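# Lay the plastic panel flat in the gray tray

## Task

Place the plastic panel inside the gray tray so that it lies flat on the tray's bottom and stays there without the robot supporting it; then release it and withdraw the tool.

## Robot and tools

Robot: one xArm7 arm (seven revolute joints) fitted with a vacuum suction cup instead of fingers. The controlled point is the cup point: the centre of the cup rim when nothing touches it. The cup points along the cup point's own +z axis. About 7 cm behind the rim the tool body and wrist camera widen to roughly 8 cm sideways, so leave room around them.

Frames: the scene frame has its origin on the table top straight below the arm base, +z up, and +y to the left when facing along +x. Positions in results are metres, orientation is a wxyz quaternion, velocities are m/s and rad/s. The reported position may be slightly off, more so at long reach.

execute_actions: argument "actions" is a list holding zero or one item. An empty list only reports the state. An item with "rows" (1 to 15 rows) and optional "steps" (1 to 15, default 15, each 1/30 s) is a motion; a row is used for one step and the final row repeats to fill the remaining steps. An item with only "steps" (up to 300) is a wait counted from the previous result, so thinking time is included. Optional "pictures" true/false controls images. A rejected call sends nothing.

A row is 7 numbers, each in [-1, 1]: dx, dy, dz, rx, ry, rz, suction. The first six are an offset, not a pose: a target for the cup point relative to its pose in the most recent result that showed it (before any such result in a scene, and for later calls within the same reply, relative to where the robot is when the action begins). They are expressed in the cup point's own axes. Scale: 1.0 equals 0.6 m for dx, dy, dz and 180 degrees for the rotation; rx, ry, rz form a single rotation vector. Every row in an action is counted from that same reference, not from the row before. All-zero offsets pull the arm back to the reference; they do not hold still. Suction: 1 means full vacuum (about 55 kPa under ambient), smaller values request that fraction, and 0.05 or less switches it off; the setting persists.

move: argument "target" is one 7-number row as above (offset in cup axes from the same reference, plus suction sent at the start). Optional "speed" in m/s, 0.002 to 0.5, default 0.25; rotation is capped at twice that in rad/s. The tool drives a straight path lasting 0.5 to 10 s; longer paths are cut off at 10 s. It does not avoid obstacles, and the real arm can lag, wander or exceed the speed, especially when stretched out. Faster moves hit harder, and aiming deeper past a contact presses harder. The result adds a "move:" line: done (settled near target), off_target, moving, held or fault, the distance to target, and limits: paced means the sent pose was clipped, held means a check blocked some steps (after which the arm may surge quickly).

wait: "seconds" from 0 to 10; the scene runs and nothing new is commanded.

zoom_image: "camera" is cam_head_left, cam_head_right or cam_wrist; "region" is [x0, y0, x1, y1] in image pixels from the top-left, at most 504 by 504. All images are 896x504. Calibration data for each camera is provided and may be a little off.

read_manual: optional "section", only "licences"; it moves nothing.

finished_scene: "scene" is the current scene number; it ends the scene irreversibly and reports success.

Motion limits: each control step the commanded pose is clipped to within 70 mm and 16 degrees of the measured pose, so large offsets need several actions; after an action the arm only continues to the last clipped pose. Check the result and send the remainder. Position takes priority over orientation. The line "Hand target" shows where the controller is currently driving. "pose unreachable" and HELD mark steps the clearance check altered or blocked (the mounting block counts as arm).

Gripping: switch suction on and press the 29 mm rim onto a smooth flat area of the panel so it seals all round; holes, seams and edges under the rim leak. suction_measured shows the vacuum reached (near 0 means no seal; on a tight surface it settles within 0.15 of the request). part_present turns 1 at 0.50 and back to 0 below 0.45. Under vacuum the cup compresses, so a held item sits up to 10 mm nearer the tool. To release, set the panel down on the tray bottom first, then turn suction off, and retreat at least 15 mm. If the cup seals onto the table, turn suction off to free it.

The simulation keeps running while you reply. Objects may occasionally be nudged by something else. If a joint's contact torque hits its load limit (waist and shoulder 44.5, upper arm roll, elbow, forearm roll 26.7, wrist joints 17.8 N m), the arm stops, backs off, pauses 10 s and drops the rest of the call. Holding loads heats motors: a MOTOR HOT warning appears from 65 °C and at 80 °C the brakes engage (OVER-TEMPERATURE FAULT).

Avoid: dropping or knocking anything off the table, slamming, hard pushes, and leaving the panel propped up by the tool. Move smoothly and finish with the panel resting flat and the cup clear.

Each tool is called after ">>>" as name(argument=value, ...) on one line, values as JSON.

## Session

>>> execute_actions(actions=[])

Scene clock: 0.00 s of 4800.00 s.
end_effector_position=(+0.3954, +0.0121, +0.3242) suction_measured=0.00 part_present=0 end_effector_quat_wxyz=(+0.007, -0.016, +1.000, -0.001) end_effector_velocity=(+0.000, +0.000, +0.000) end_effector_angular_velocity=(-0.000, -0.001, +0.000)
Joint positions: [ 0.003 -0.251 -0.003  0.916 -0.002  1.168  2.355]
Joint velocities: [ 0.     0.     0.     0.001 -0.    -0.001  0.   ]
Motor temperatures (°C, as the motors report them): [35 35 36 39 35 38 38]
Hand target: +0.395, +0.012, +0.324; +0.007, -0.016, +1.000, -0.001
camera_calibration (this result's frames):
cam_wrist: T_world_to_cam=[[-0.0800358, -0.996626, 0.0181948, 0.0409941], [-0.928831, 0.081191, 0.361498, 0.2623], [-0.361755, 0.0120329, -0.932195, 0.550546], [0, 0, 0, 1]] pos_world=[0.446076, 0.0129347, 0.41765]

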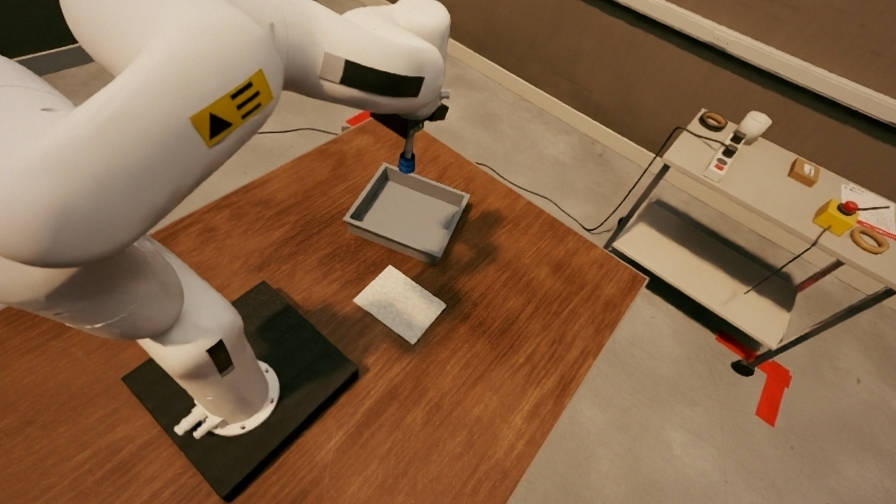

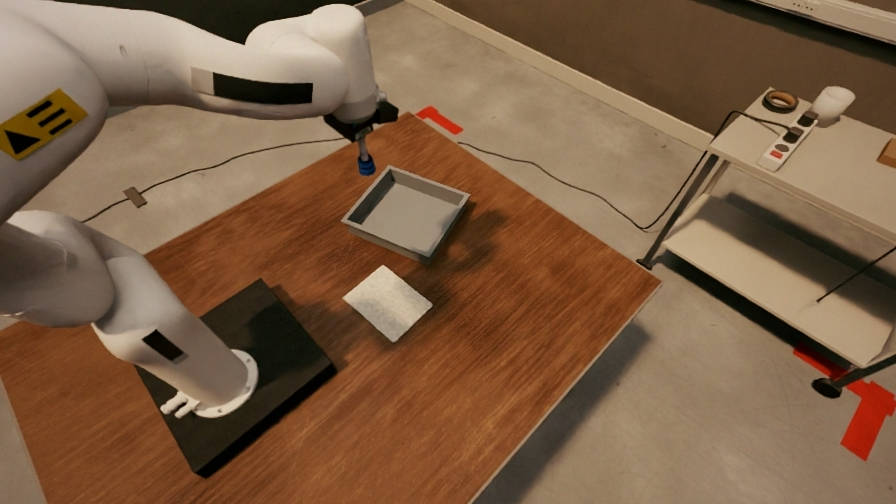

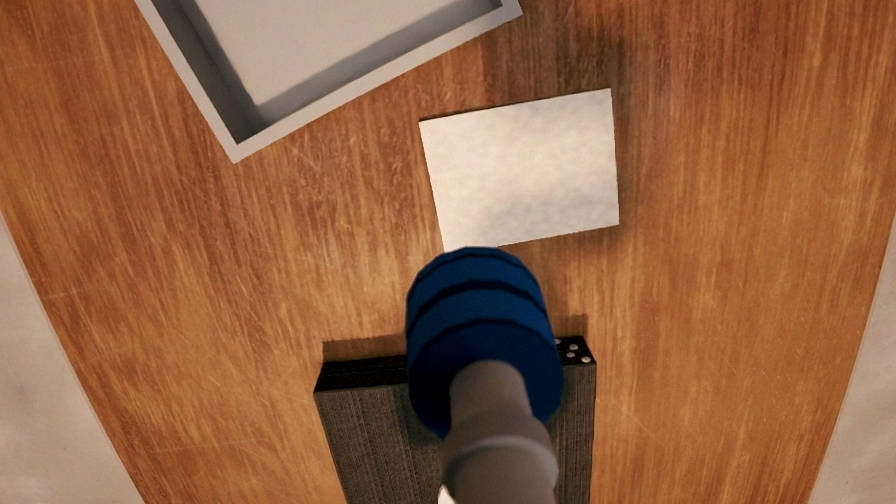

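>>> move(target=[0.067,-0.095,0.42,0,0,0,0])

Scene clock: 7.70 s of 4800.00 s.
end_effector_position=(+0.3603, -0.0459, +0.0728) suction_measured=0.00 part_present=0 end_effector_quat_wxyz=(+0.007, -0.017, +1.000, -0.001) end_effector_velocity=(-0.004, -0.000, -0.003) end_effector_angular_velocity=(+0.001, +0.009, -0.002)
Joint positions: [-0.071  0.169 -0.078  0.506  0.037  0.337  2.17 ]
Joint velocities: [-0.002  0.006 -0.    -0.005  0.    -0.001 -0.   ]
Motor temperatures (°C, as the motors report them): [35 35 36 40 35 38 38]
Hand target: +0.360, -0.046, +0.072; +0.007, -0.017, +1.000, -0.001
Off the commanded pose: 0.001 m, 0 deg.
After step 90, 3.17 s passed at rest.
move: done
camera_calibration (this result's frames):
cam_wrist: T_world_to_cam=[[-0.0788053, -0.996729, 0.0179388, -0.0154479], [-0.92936, 0.0799654, 0.360411, 0.325564], [-0.360666, 0.0117307, -0.932621, 0.303786], [0, 0, 0, 1]] pos_world=[0.410915, -0.0449949, 0.166258]

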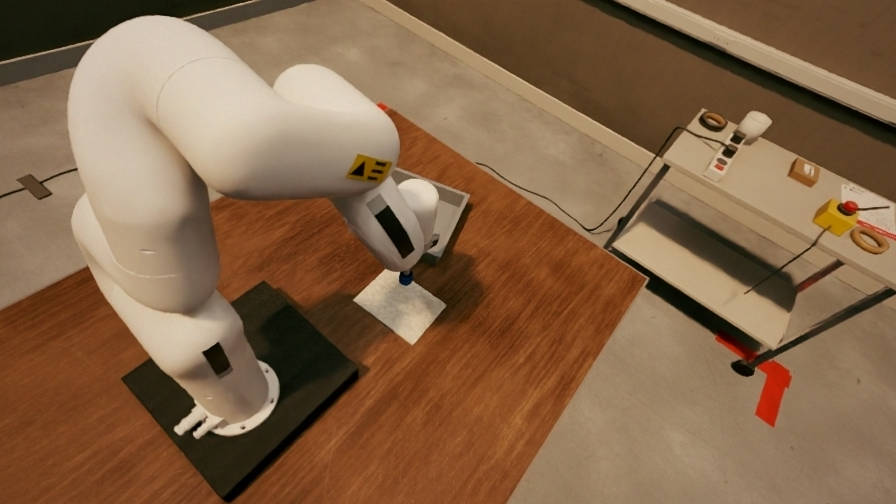

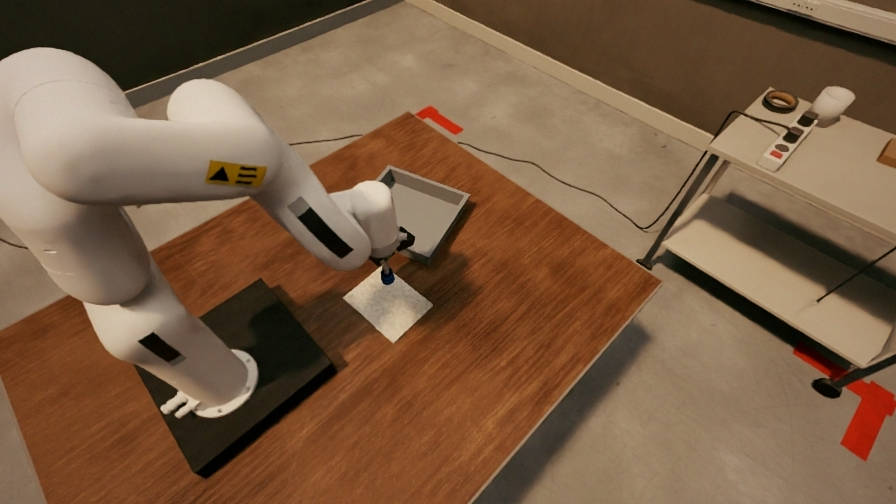

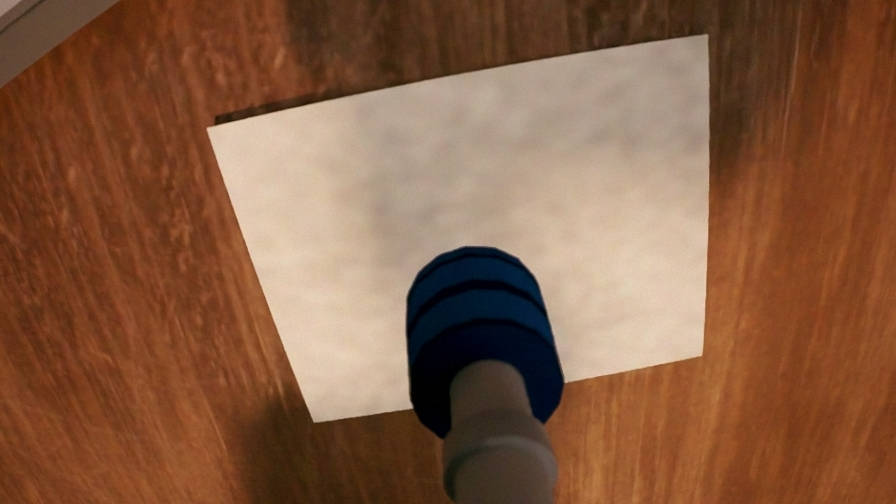

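Good. Pick, lift, then traverse.

>>> move(target=[0,0,0.123,0,0,0,1], speed=0.08)

>>> move(target=[0,0,-0.2,0,0,0,1], speed=0.15)

>>> move(target=[-0.333,0.305,0,0,0,-0.1,1])

>>> move(target=[0,0,0.09,0,0,0,1], speed=0.08)

Scene clock: 13.87 s of 4800.00 s.
end_effector_position=(+0.3611, -0.0460, -0.0009) suction_measured=0.38 part_present=0 end_effector_quat_wxyz=(+0.007, -0.017, +1.000, -0.001) end_effector_velocity=(-0.001, -0.000, -0.001) end_effector_angular_velocity=(+0.001, +0.002, -0.001)
Joint positions: [-0.11   0.449 -0.027  0.554  0.095  0.106  2.124]
Joint velocities: [-0.001  0.002  0.001  0.     0.    -0.     0.   ]
Motor temperatures (°C, as the motors report them): [35 35 36 40 35 38 38]
Hand target: +0.361, -0.046, -0.001; +0.007, -0.017, +1.000, -0.001
Off the commanded pose: 0.000 m, 0 deg.
After step 90, 1.93 s passed at rest.
move: done
camera_calibration (this result's frames):
cam_wrist: T_world_to_cam=[[-0.0784589, -0.996749, 0.0182976, -0.014323], [-0.929134, 0.0797642, 0.361038, 0.352745], [-0.361324, 0.0113258, -0.932371, 0.235647], [0, 0, 0, 1]] pos_world=[0.411769, -0.0450818, 0.0926183]

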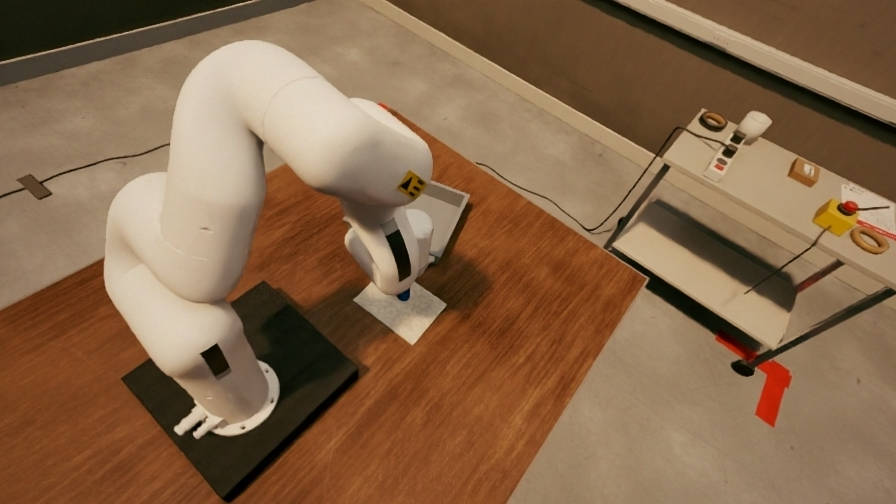

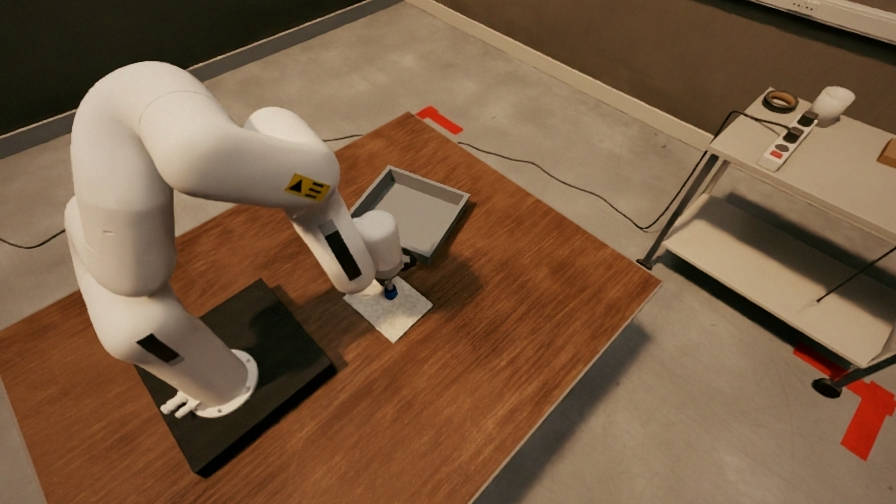

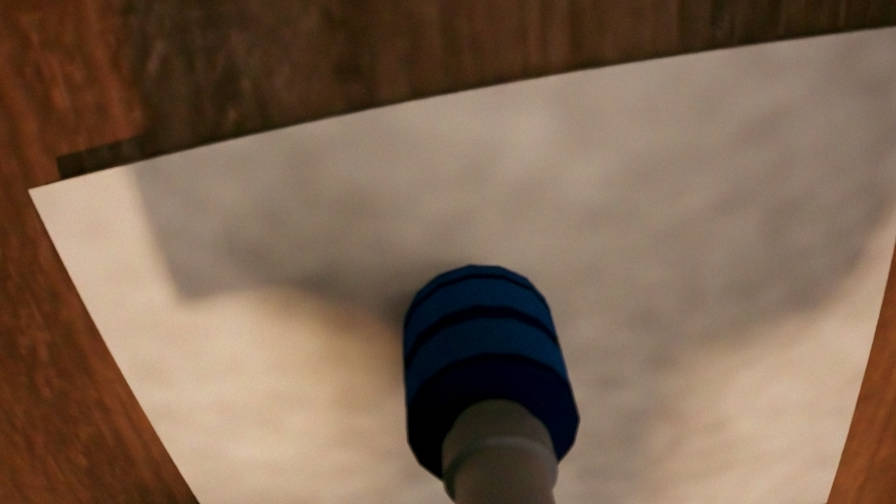

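Scene clock: 15.07 s of 4800.00 s.
end_effector_position=(+0.3591, -0.0457, +0.1182) suction_measured=0.95 part_present=1 end_effector_quat_wxyz=(+0.006, -0.017, +1.000, -0.001) end_effector_velocity=(+0.003, -0.001, +0.003) end_effector_angular_velocity=(-0.001, -0.009, -0.003)
Joint positions: [-0.068  0.012 -0.088  0.508  0.     0.498  2.196]
Joint velocities: [-0.    -0.005 -0.002  0.005 -0.     0.001  0.001]
Motor temperatures (°C, as the motors report them): [35 35 36 40 35 38 38]
Hand target: +0.359, -0.046, +0.119; +0.007, -0.017, +1.000, -0.001
Off the commanded pose: 0.001 m, 0 deg.
move: done
camera_calibration (this result's frames):
cam_wrist: T_world_to_cam=[[-0.0788436, -0.996729, 0.01773, -0.0161673], [-0.928658, 0.0799024, 0.362228, 0.30756], [-0.36246, 0.0120943, -0.931921, 0.346353], [0, 0, 0, 1]] pos_world=[0.409883, -0.0448781, 0.211653]

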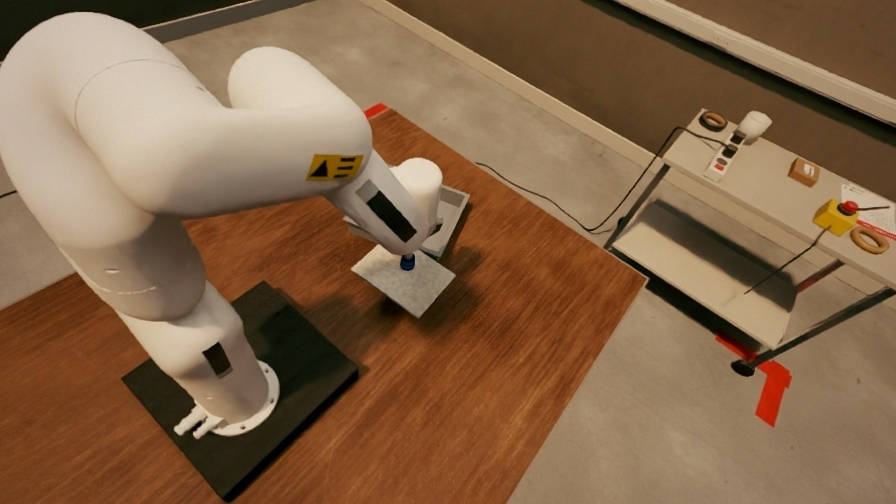

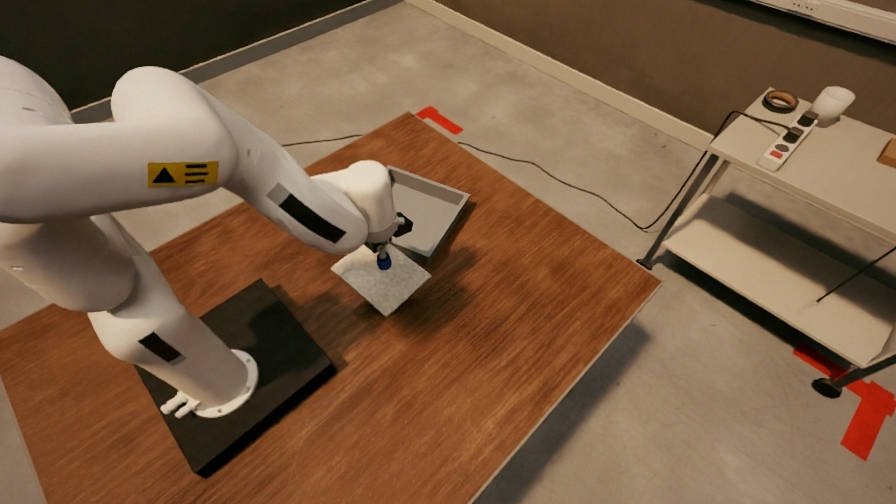

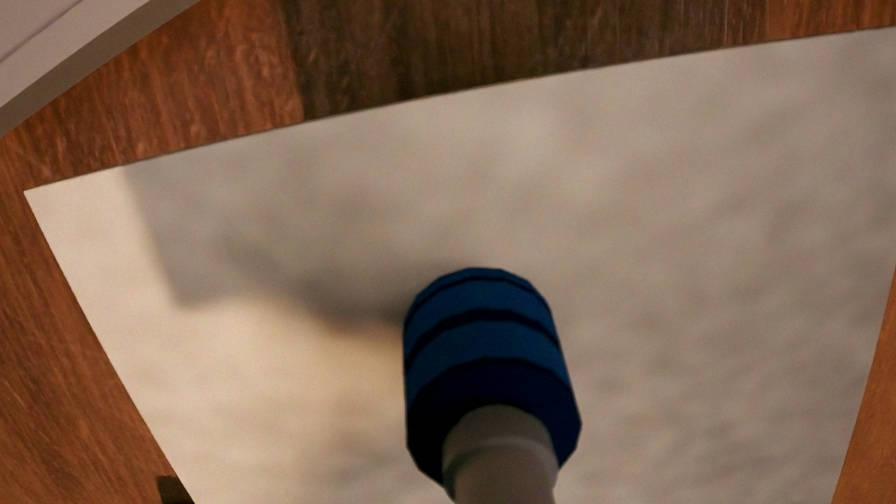

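Scene clock: 16.63 s of 4800.00 s.
end_effector_position=(+0.5534, +0.1424, +0.1207) suction_measured=0.96 part_present=1 end_effector_quat_wxyz=(+0.006, -0.173, +0.985, -0.003) end_effector_velocity=(-0.001, +0.009, -0.001) end_effector_angular_velocity=(+0.004, +0.000, +0.014)
Joint positions: [ 0.152  0.57   0.079  1.342 -0.065  0.777  2.303]
Joint velocities: [ 0.008  0.004  0.007  0.003  0.    -0.001 -0.   ]
Motor temperatures (°C, as the motors report them): [35 35 36 40 35 38 38]
Hand target: +0.553, +0.143, +0.121; +0.006, -0.173, +0.985, -0.003
Off the commanded pose: 0.002 m, 0 deg.
move: done
camera_calibration (this result's frames):
cam_wrist: T_world_to_cam=[[0.232412, -0.972319, 0.0240787, 0.0100933], [-0.908383, -0.208149, 0.36265, 0.501825], [-0.3476, -0.106157, -0.931614, 0.425422], [0, 0, 0, 1]] pos_world=[0.60138, 0.15943, 0.214099]

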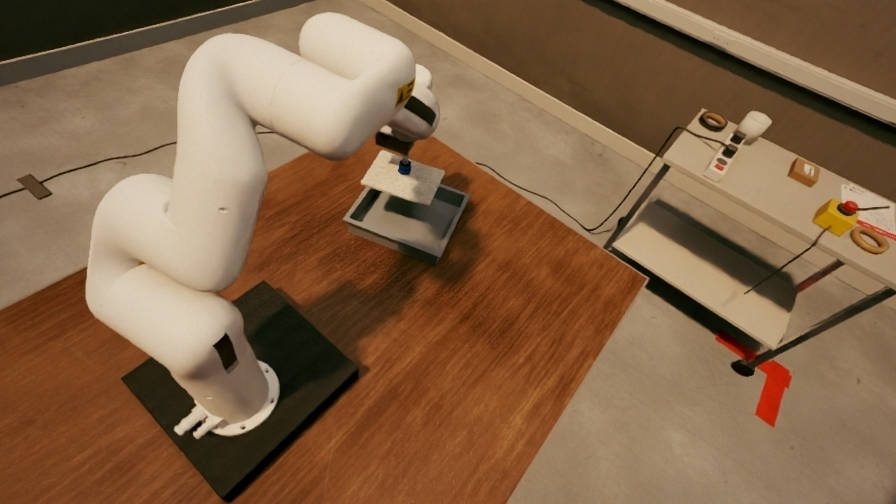

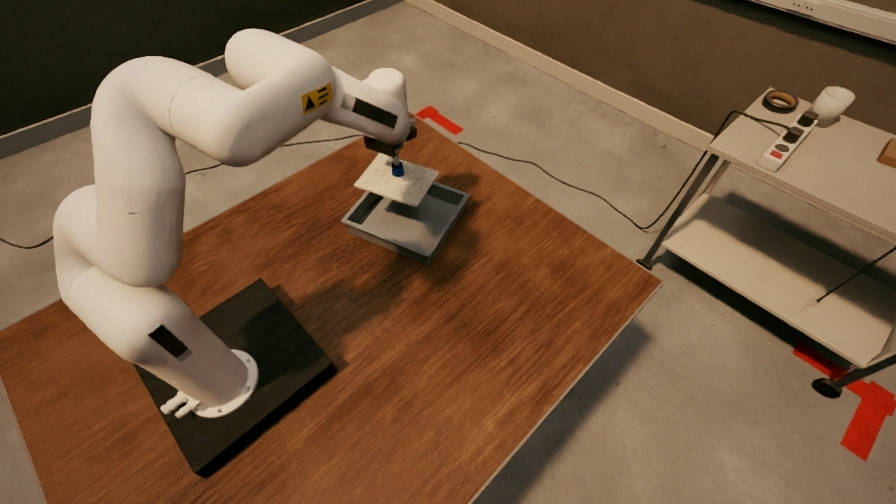

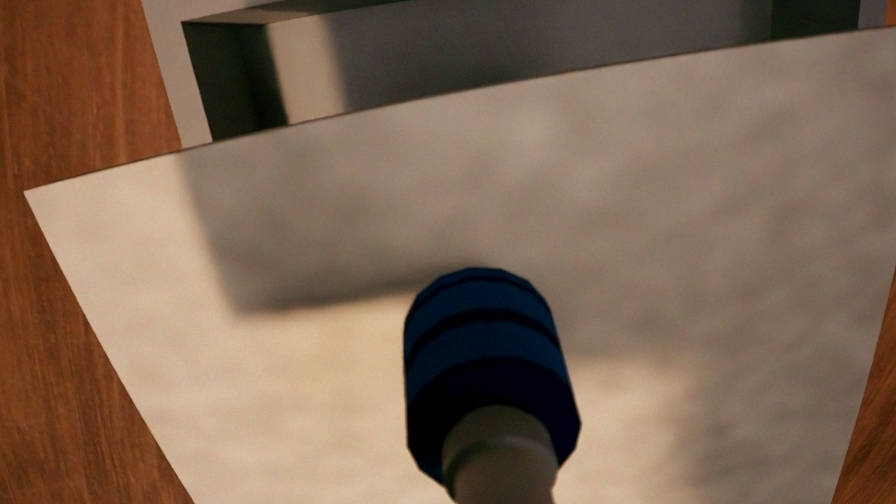

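Scene clock: 17.70 s of 4800.00 s.
end_effector_position=(+0.5544, +0.1424, +0.0672) suction_measured=0.96 part_present=1 end_effector_quat_wxyz=(+0.007, -0.173, +0.985, -0.003) end_effector_velocity=(-0.003, -0.002, -0.005) end_effector_angular_velocity=(-0.003, +0.010, -0.001)
Joint positions: [ 0.157  0.677  0.07   1.342 -0.076  0.668  2.311]
Joint velocities: [-0.001  0.005 -0.    -0.005 -0.     0.001 -0.   ]
Motor temperatures (°C, as the motors report them): [35 35 36 40 35 38 38]
Hand target: +0.554, +0.142, +0.067; +0.006, -0.173, +0.985, -0.003
Off the commanded pose: 0.001 m, 0 deg.
move: done
camera_calibration (this result's frames):
cam_wrist: T_world_to_cam=[[0.232685, -0.972253, 0.0241012, 0.0110148], [-0.90863, -0.208489, 0.361834, 0.52232], [-0.346769, -0.106092, -0.931931, 0.375459], [0, 0, 0, 1]] pos_world=[0.602231, 0.15944, 0.160644]

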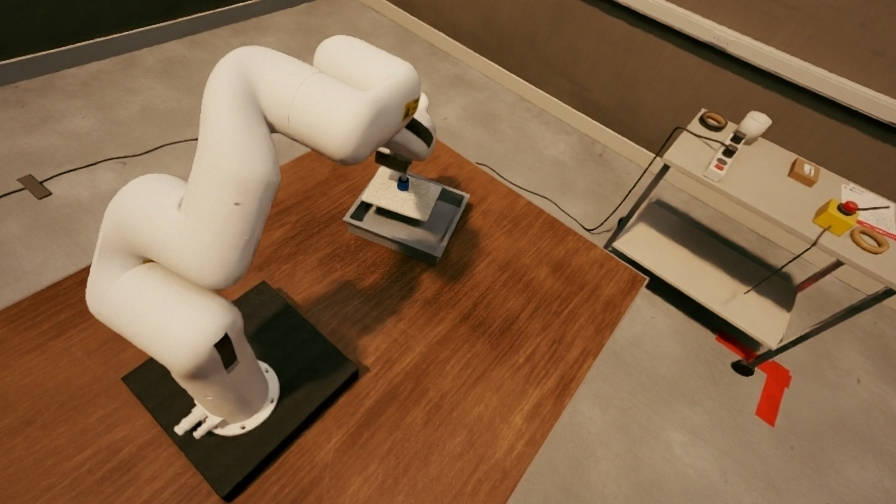

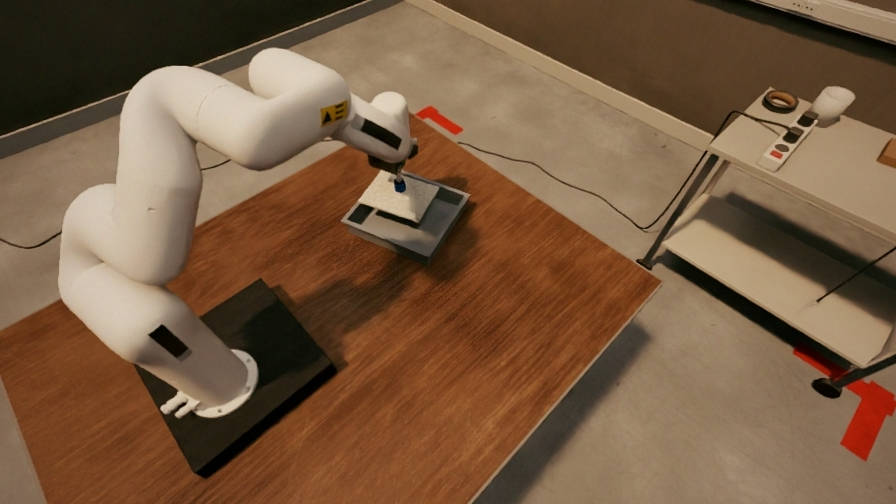

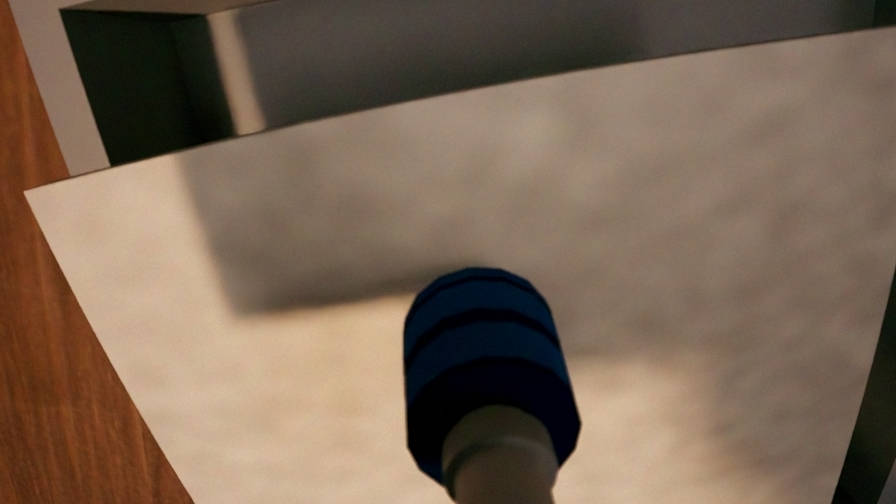

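>>> move(target=[-0.015,-0.045,0,0,0,-0.03,1], speed=0.08)

>>> move(target=[0,0,0.055,0,0,0,1], speed=0.04)

Scene clock: 22.17 s of 4800.00 s.
end_effector_position=(+0.5718, +0.1205, +0.0675) suction_measured=0.96 part_present=1 end_effector_quat_wxyz=(+0.006, -0.219, +0.976, -0.003) end_effector_velocity=(-0.001, +0.005, +0.000) end_effector_angular_velocity=(+0.002, +0.001, +0.009)
Joint positions: [ 0.103  0.71   0.085  1.401 -0.09   0.696  2.18 ]
Joint velocities: [ 0.005 -0.     0.004  0.    -0.     0.001 -0.001]
Motor temperatures (°C, as the motors report them): [35 35 36 40 35 38 38]
Hand target: +0.572, +0.120, +0.067; +0.007, -0.219, +0.976, -0.003
Off the commanded pose: 0.001 m, 0 deg.
After step 90, 0.60 s passed at rest.
move: done
camera_calibration (this result's frames):
cam_wrist: T_world_to_cam=[[0.32371, -0.945823, 0.0251028, -0.0696208], [-0.884621, -0.293138, 0.362652, 0.529935], [-0.335647, -0.139601, -0.931586, 0.377061], [0, 0, 0, 1]] pos_world=[0.617888, 0.142133, 0.16083]

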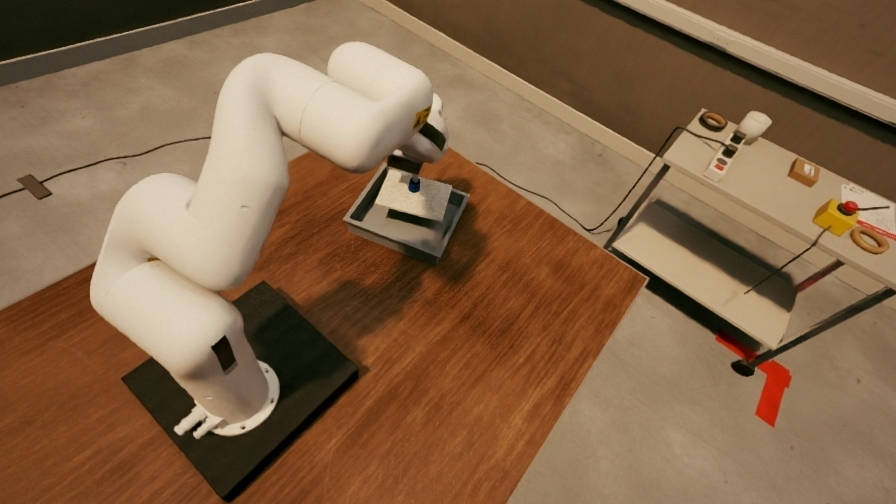

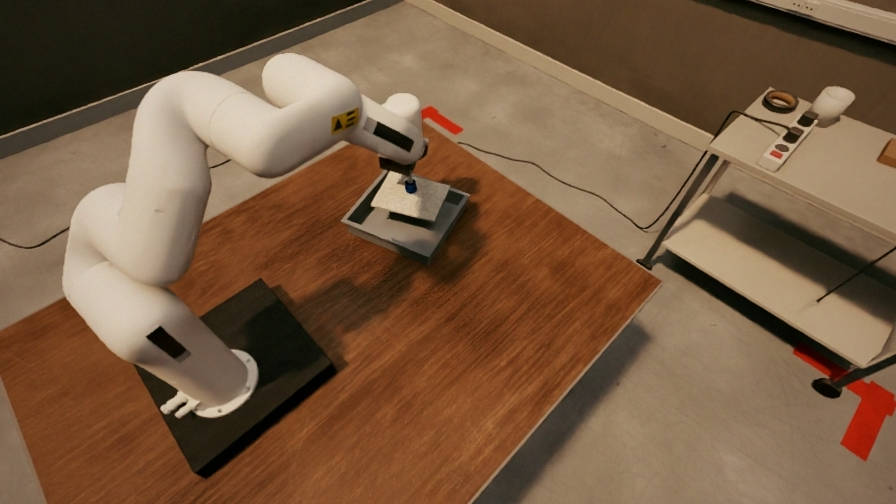

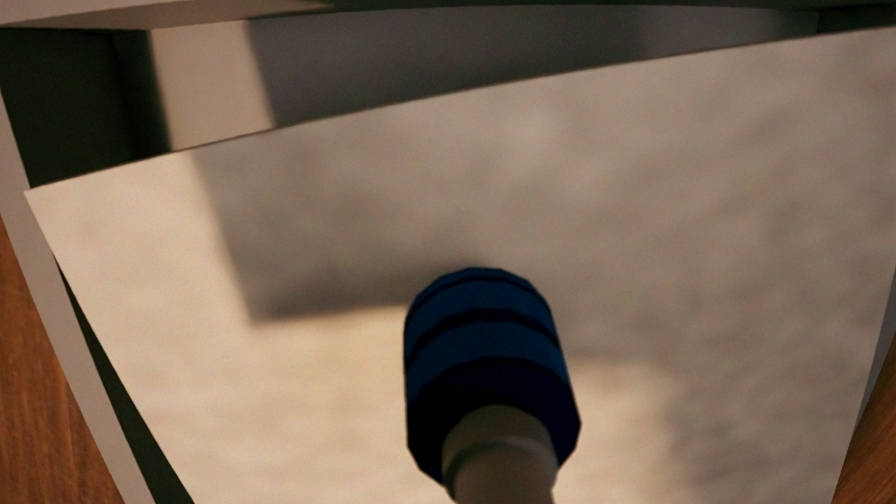

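Scene clock: 23.27 s of 4800.00 s.
end_effector_position=(+0.5724, +0.1205, +0.0348) suction_measured=0.96 part_present=1 end_effector_quat_wxyz=(+0.007, -0.220, +0.976, -0.003) end_effector_velocity=(+0.003, +0.000, +0.003) end_effector_angular_velocity=(+0.001, -0.008, -0.000)
Joint positions: [ 0.107  0.782  0.078  1.415 -0.097  0.637  2.185]
Joint velocities: [ 0.001 -0.004 -0.001  0.004  0.    -0.     0.   ]
Motor temperatures (°C, as the motors report them): [35 35 36 40 35 38 38]
Hand target: +0.572, +0.120, +0.035; +0.006, -0.220, +0.976, -0.003
Off the commanded pose: 0.000 m, 0 deg.
move: done
camera_calibration (this result's frames):
cam_wrist: T_world_to_cam=[[0.323876, -0.945764, 0.0251998, -0.0690879], [-0.884783, -0.293345, 0.362088, 0.542498], [-0.335058, -0.139568, -0.931803, 0.346523], [0, 0, 0, 1]] pos_world=[0.618474, 0.142162, 0.128201]

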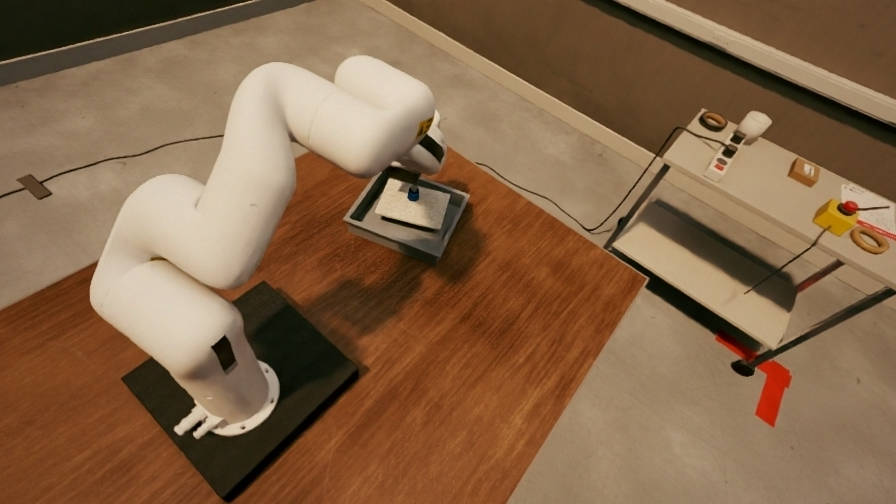

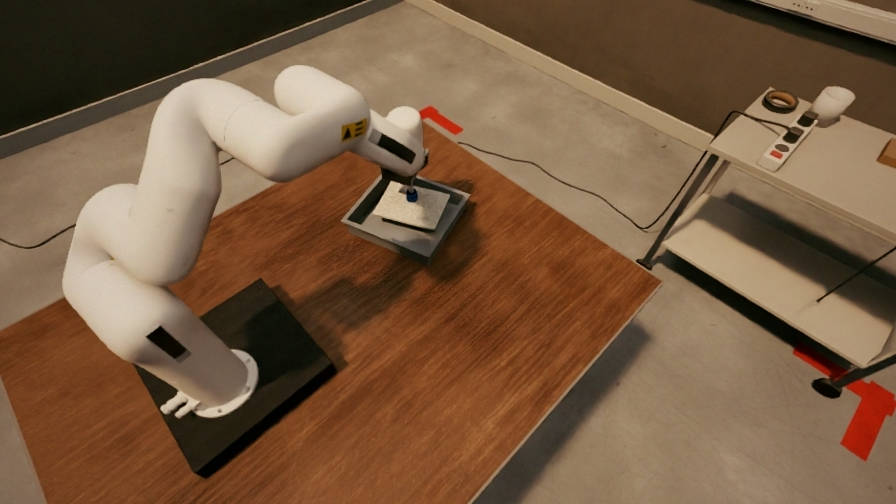

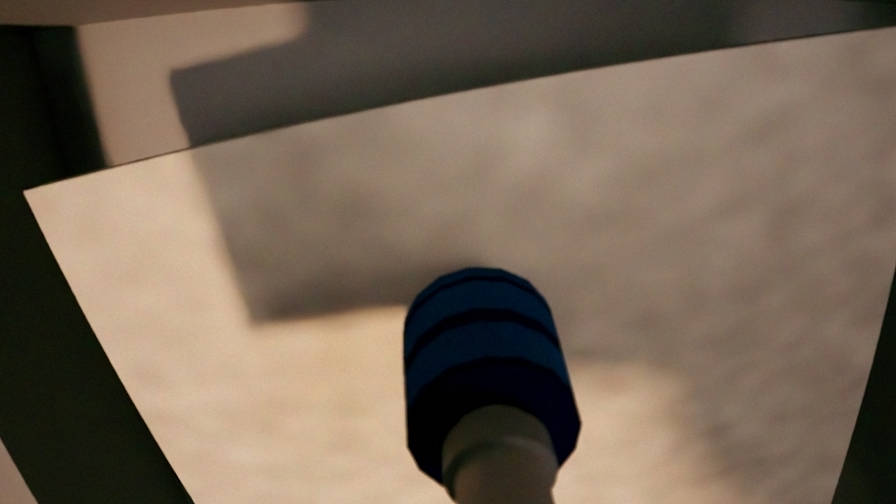

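Looks inside.

>>> move(target=[0,0,0.049,0,0,0,1], speed=0.03)

>>> move(target=[0,0,0,0,0,0,0])

>>> move(target=[0,0,-0.3,0,0,0,0], speed=0.15)

Scene clock: 28.73 s of 4800.00 s.
end_effector_position=(+0.5729, +0.1205, +0.0056) suction_measured=0.96 part_present=1 end_effector_quat_wxyz=(+0.007, -0.220, +0.976, -0.003) end_effector_velocity=(+0.004, +0.001, +0.004) end_effector_angular_velocity=(+0.003, -0.009, +0.000)
Joint positions: [ 0.112  0.85   0.072  1.436 -0.102  0.59   2.188]
Joint velocities: [-0.    -0.005  0.001  0.005  0.    -0.     0.   ]
Motor temperatures (°C, as the motors report them): [35 35 36 40 35 38 38]
Hand target: +0.573, +0.121, +0.005; +0.007, -0.220, +0.976, -0.003
Off the commanded pose: 0.000 m, 0 deg.
After step 90, 1.27 s passed at rest.
move: done
camera_calibration (this result's frames):
cam_wrist: T_world_to_cam=[[0.324045, -0.945705, 0.0252384, -0.0685997], [-0.884784, -0.293511, 0.361951, 0.55353], [-0.334891, -0.139619, -0.931855, 0.319322], [0, 0, 0, 1]] pos_world=[0.618922, 0.142176, 0.098943]

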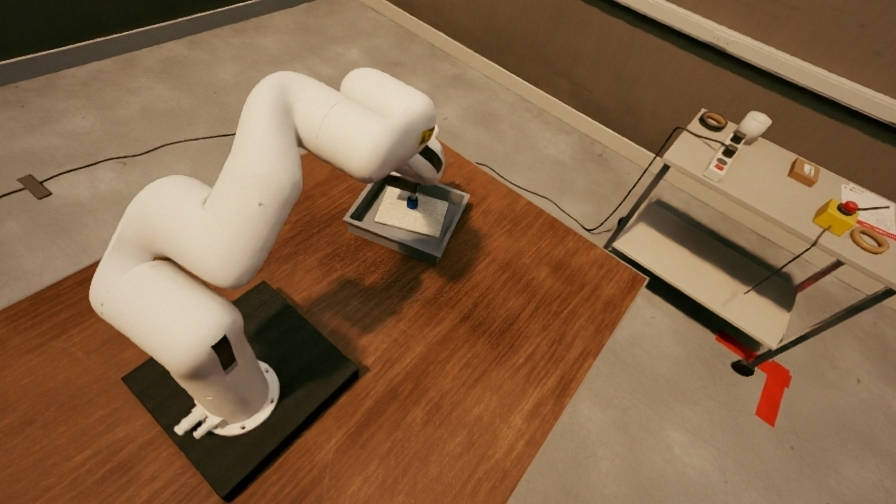

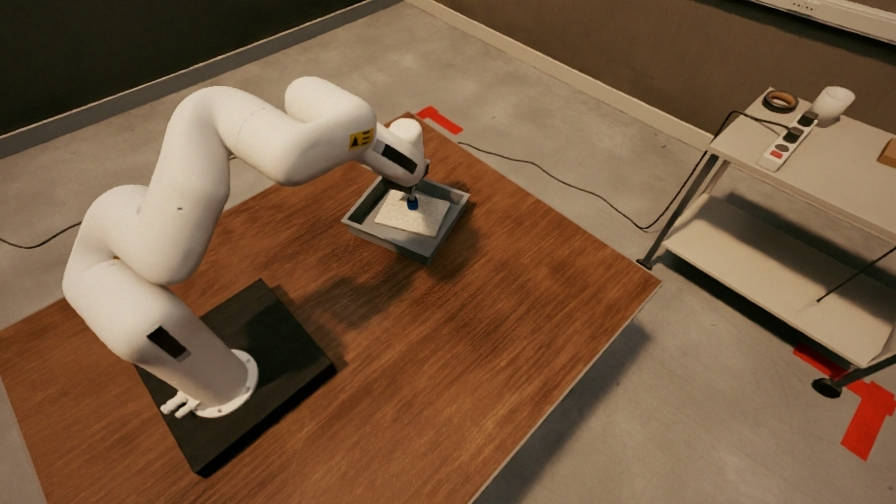

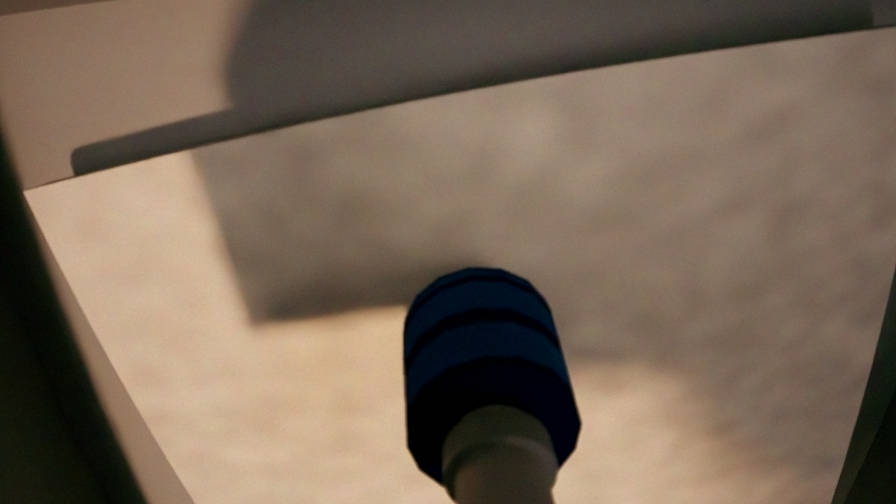

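Scene clock: 29.23 s of 4800.00 s.
end_effector_position=(+0.5732, +0.1206, +0.0059) suction_measured=0.00 part_present=0 end_effector_quat_wxyz=(+0.007, -0.220, +0.976, -0.003) end_effector_velocity=(-0.000, -0.002, -0.001) end_effector_angular_velocity=(-0.001, +0.002, -0.003)
Joint positions: [ 0.112  0.849  0.072  1.437 -0.102  0.59   2.188]
Joint velocities: [-0.002  0.001 -0.001 -0.001  0.     0.     0.   ]
Motor temperatures (°C, as the motors report them): [35 35 36 40 35 38 38]
Hand target: +0.573, +0.121, +0.006; +0.007, -0.220, +0.976, -0.003
Off the commanded pose: 0.000 m, 0 deg.
move: done
camera_calibration (this result's frames):
cam_wrist: T_world_to_cam=[[0.324034, -0.945706, 0.0253299, -0.0686288], [-0.885061, -0.293579, 0.361217, 0.553858], [-0.334169, -0.139465, -0.932138, 0.319268], [0, 0, 0, 1]] pos_world=[0.619125, 0.142225, 0.0992767]

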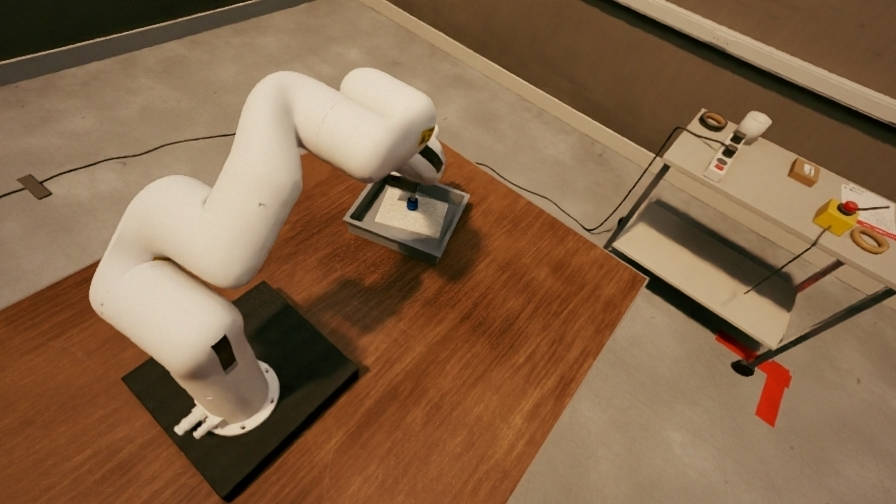

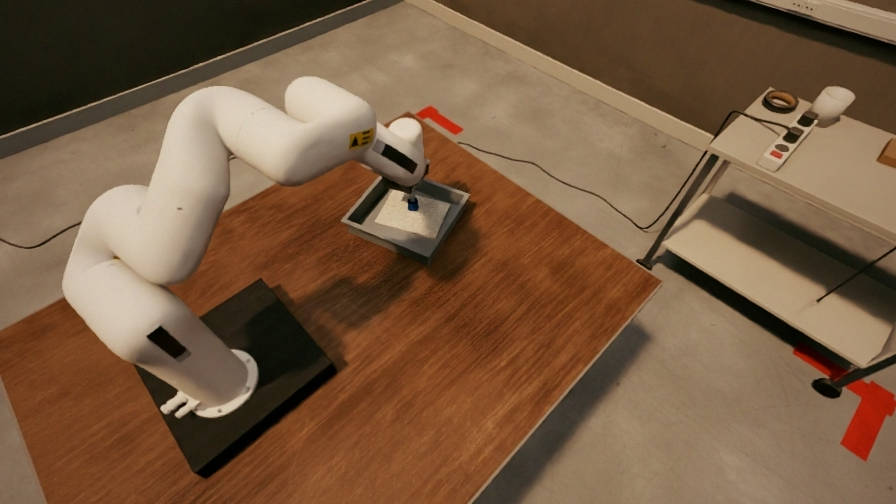

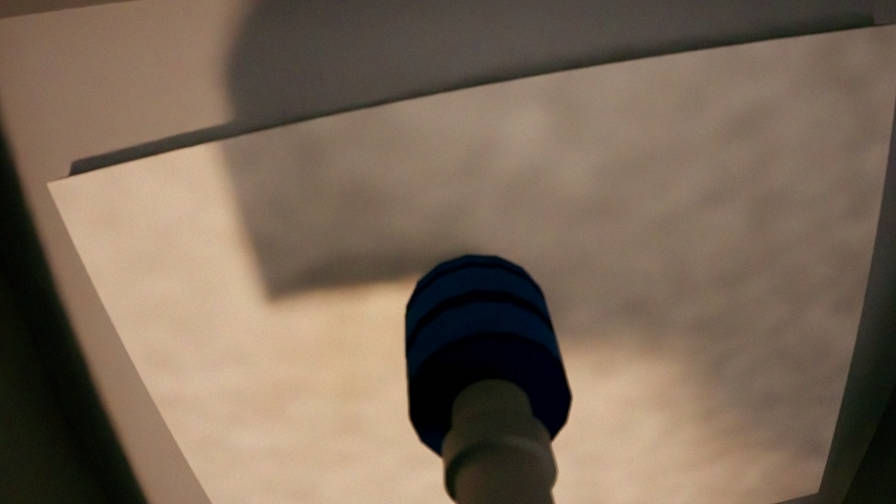

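Scene clock: 30.87 s of 4800.00 s.
end_effector_position=(+0.5704, +0.1206, +0.1851) suction_measured=0.00 part_present=0 end_effector_quat_wxyz=(+0.007, -0.219, +0.976, -0.003) end_effector_velocity=(+0.003, +0.001, +0.007) end_effector_angular_velocity=(+0.003, -0.014, +0.001)
Joint positions: [ 0.092  0.503  0.102  1.44  -0.064  0.94   2.163]
Joint velocities: [ 0.    -0.006  0.001  0.007  0.    -0.002 -0.   ]
Motor temperatures (°C, as the motors report them): [35 35 36 40 35 38 38]
Hand target: +0.571, +0.121, +0.186; +0.007, -0.219, +0.976, -0.003
Off the commanded pose: 0.001 m, 0 deg.
move: done
camera_calibration (this result's frames):
cam_wrist: T_world_to_cam=[[0.323041, -0.946051, 0.0251474, -0.0716454], [-0.885041, -0.292584, 0.362073, 0.486317], [-0.335182, -0.139221, -0.931811, 0.485908], [0, 0, 0, 1]] pos_world=[0.616423, 0.142157, 0.278493]

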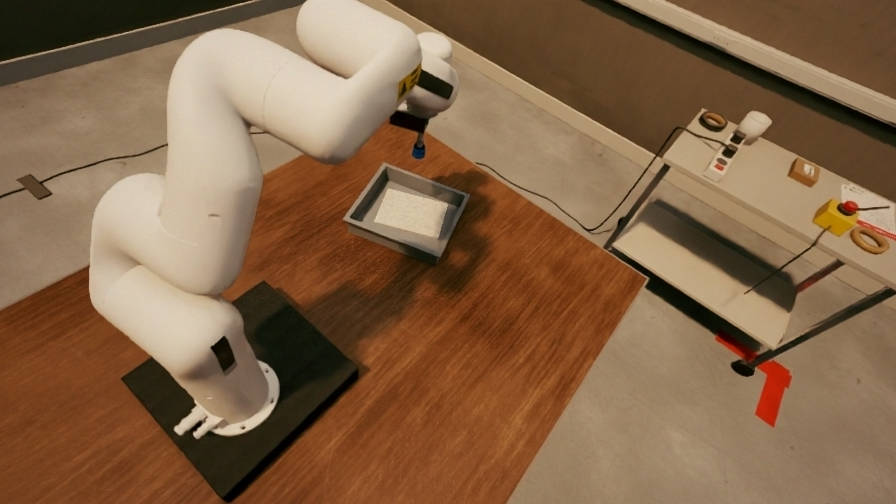

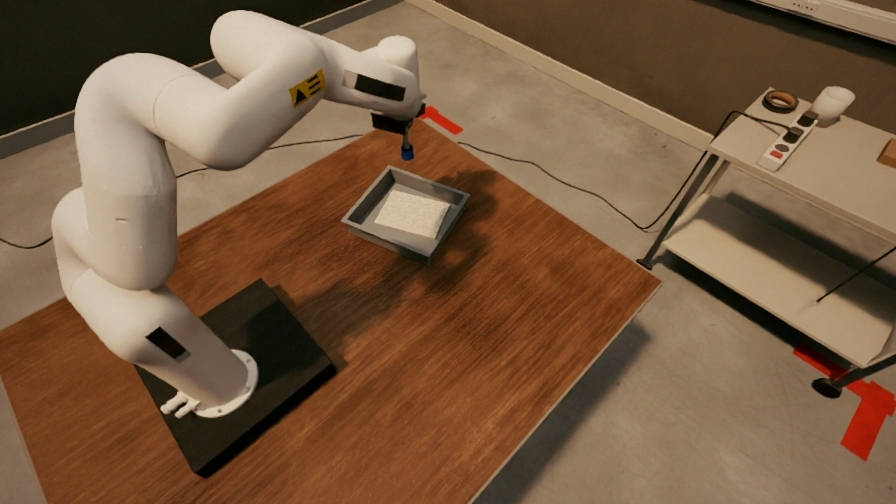

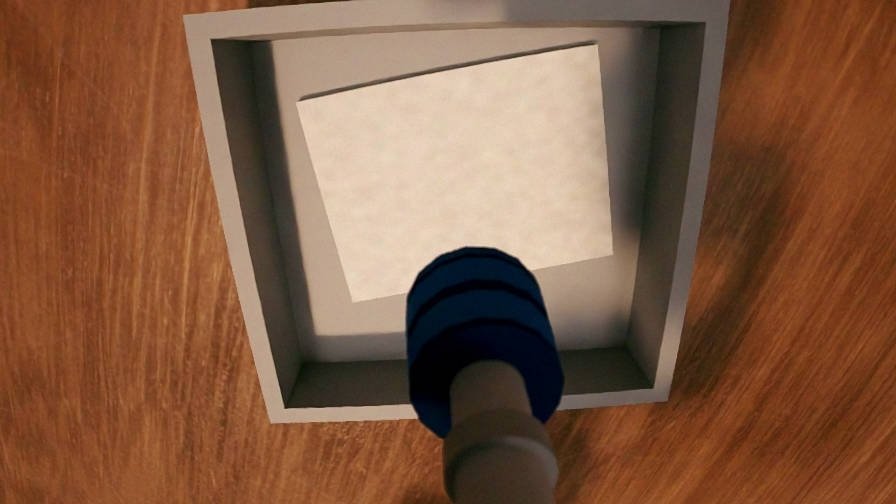

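>>> finished_scene(scene=2)

The scene is finished: the task was done.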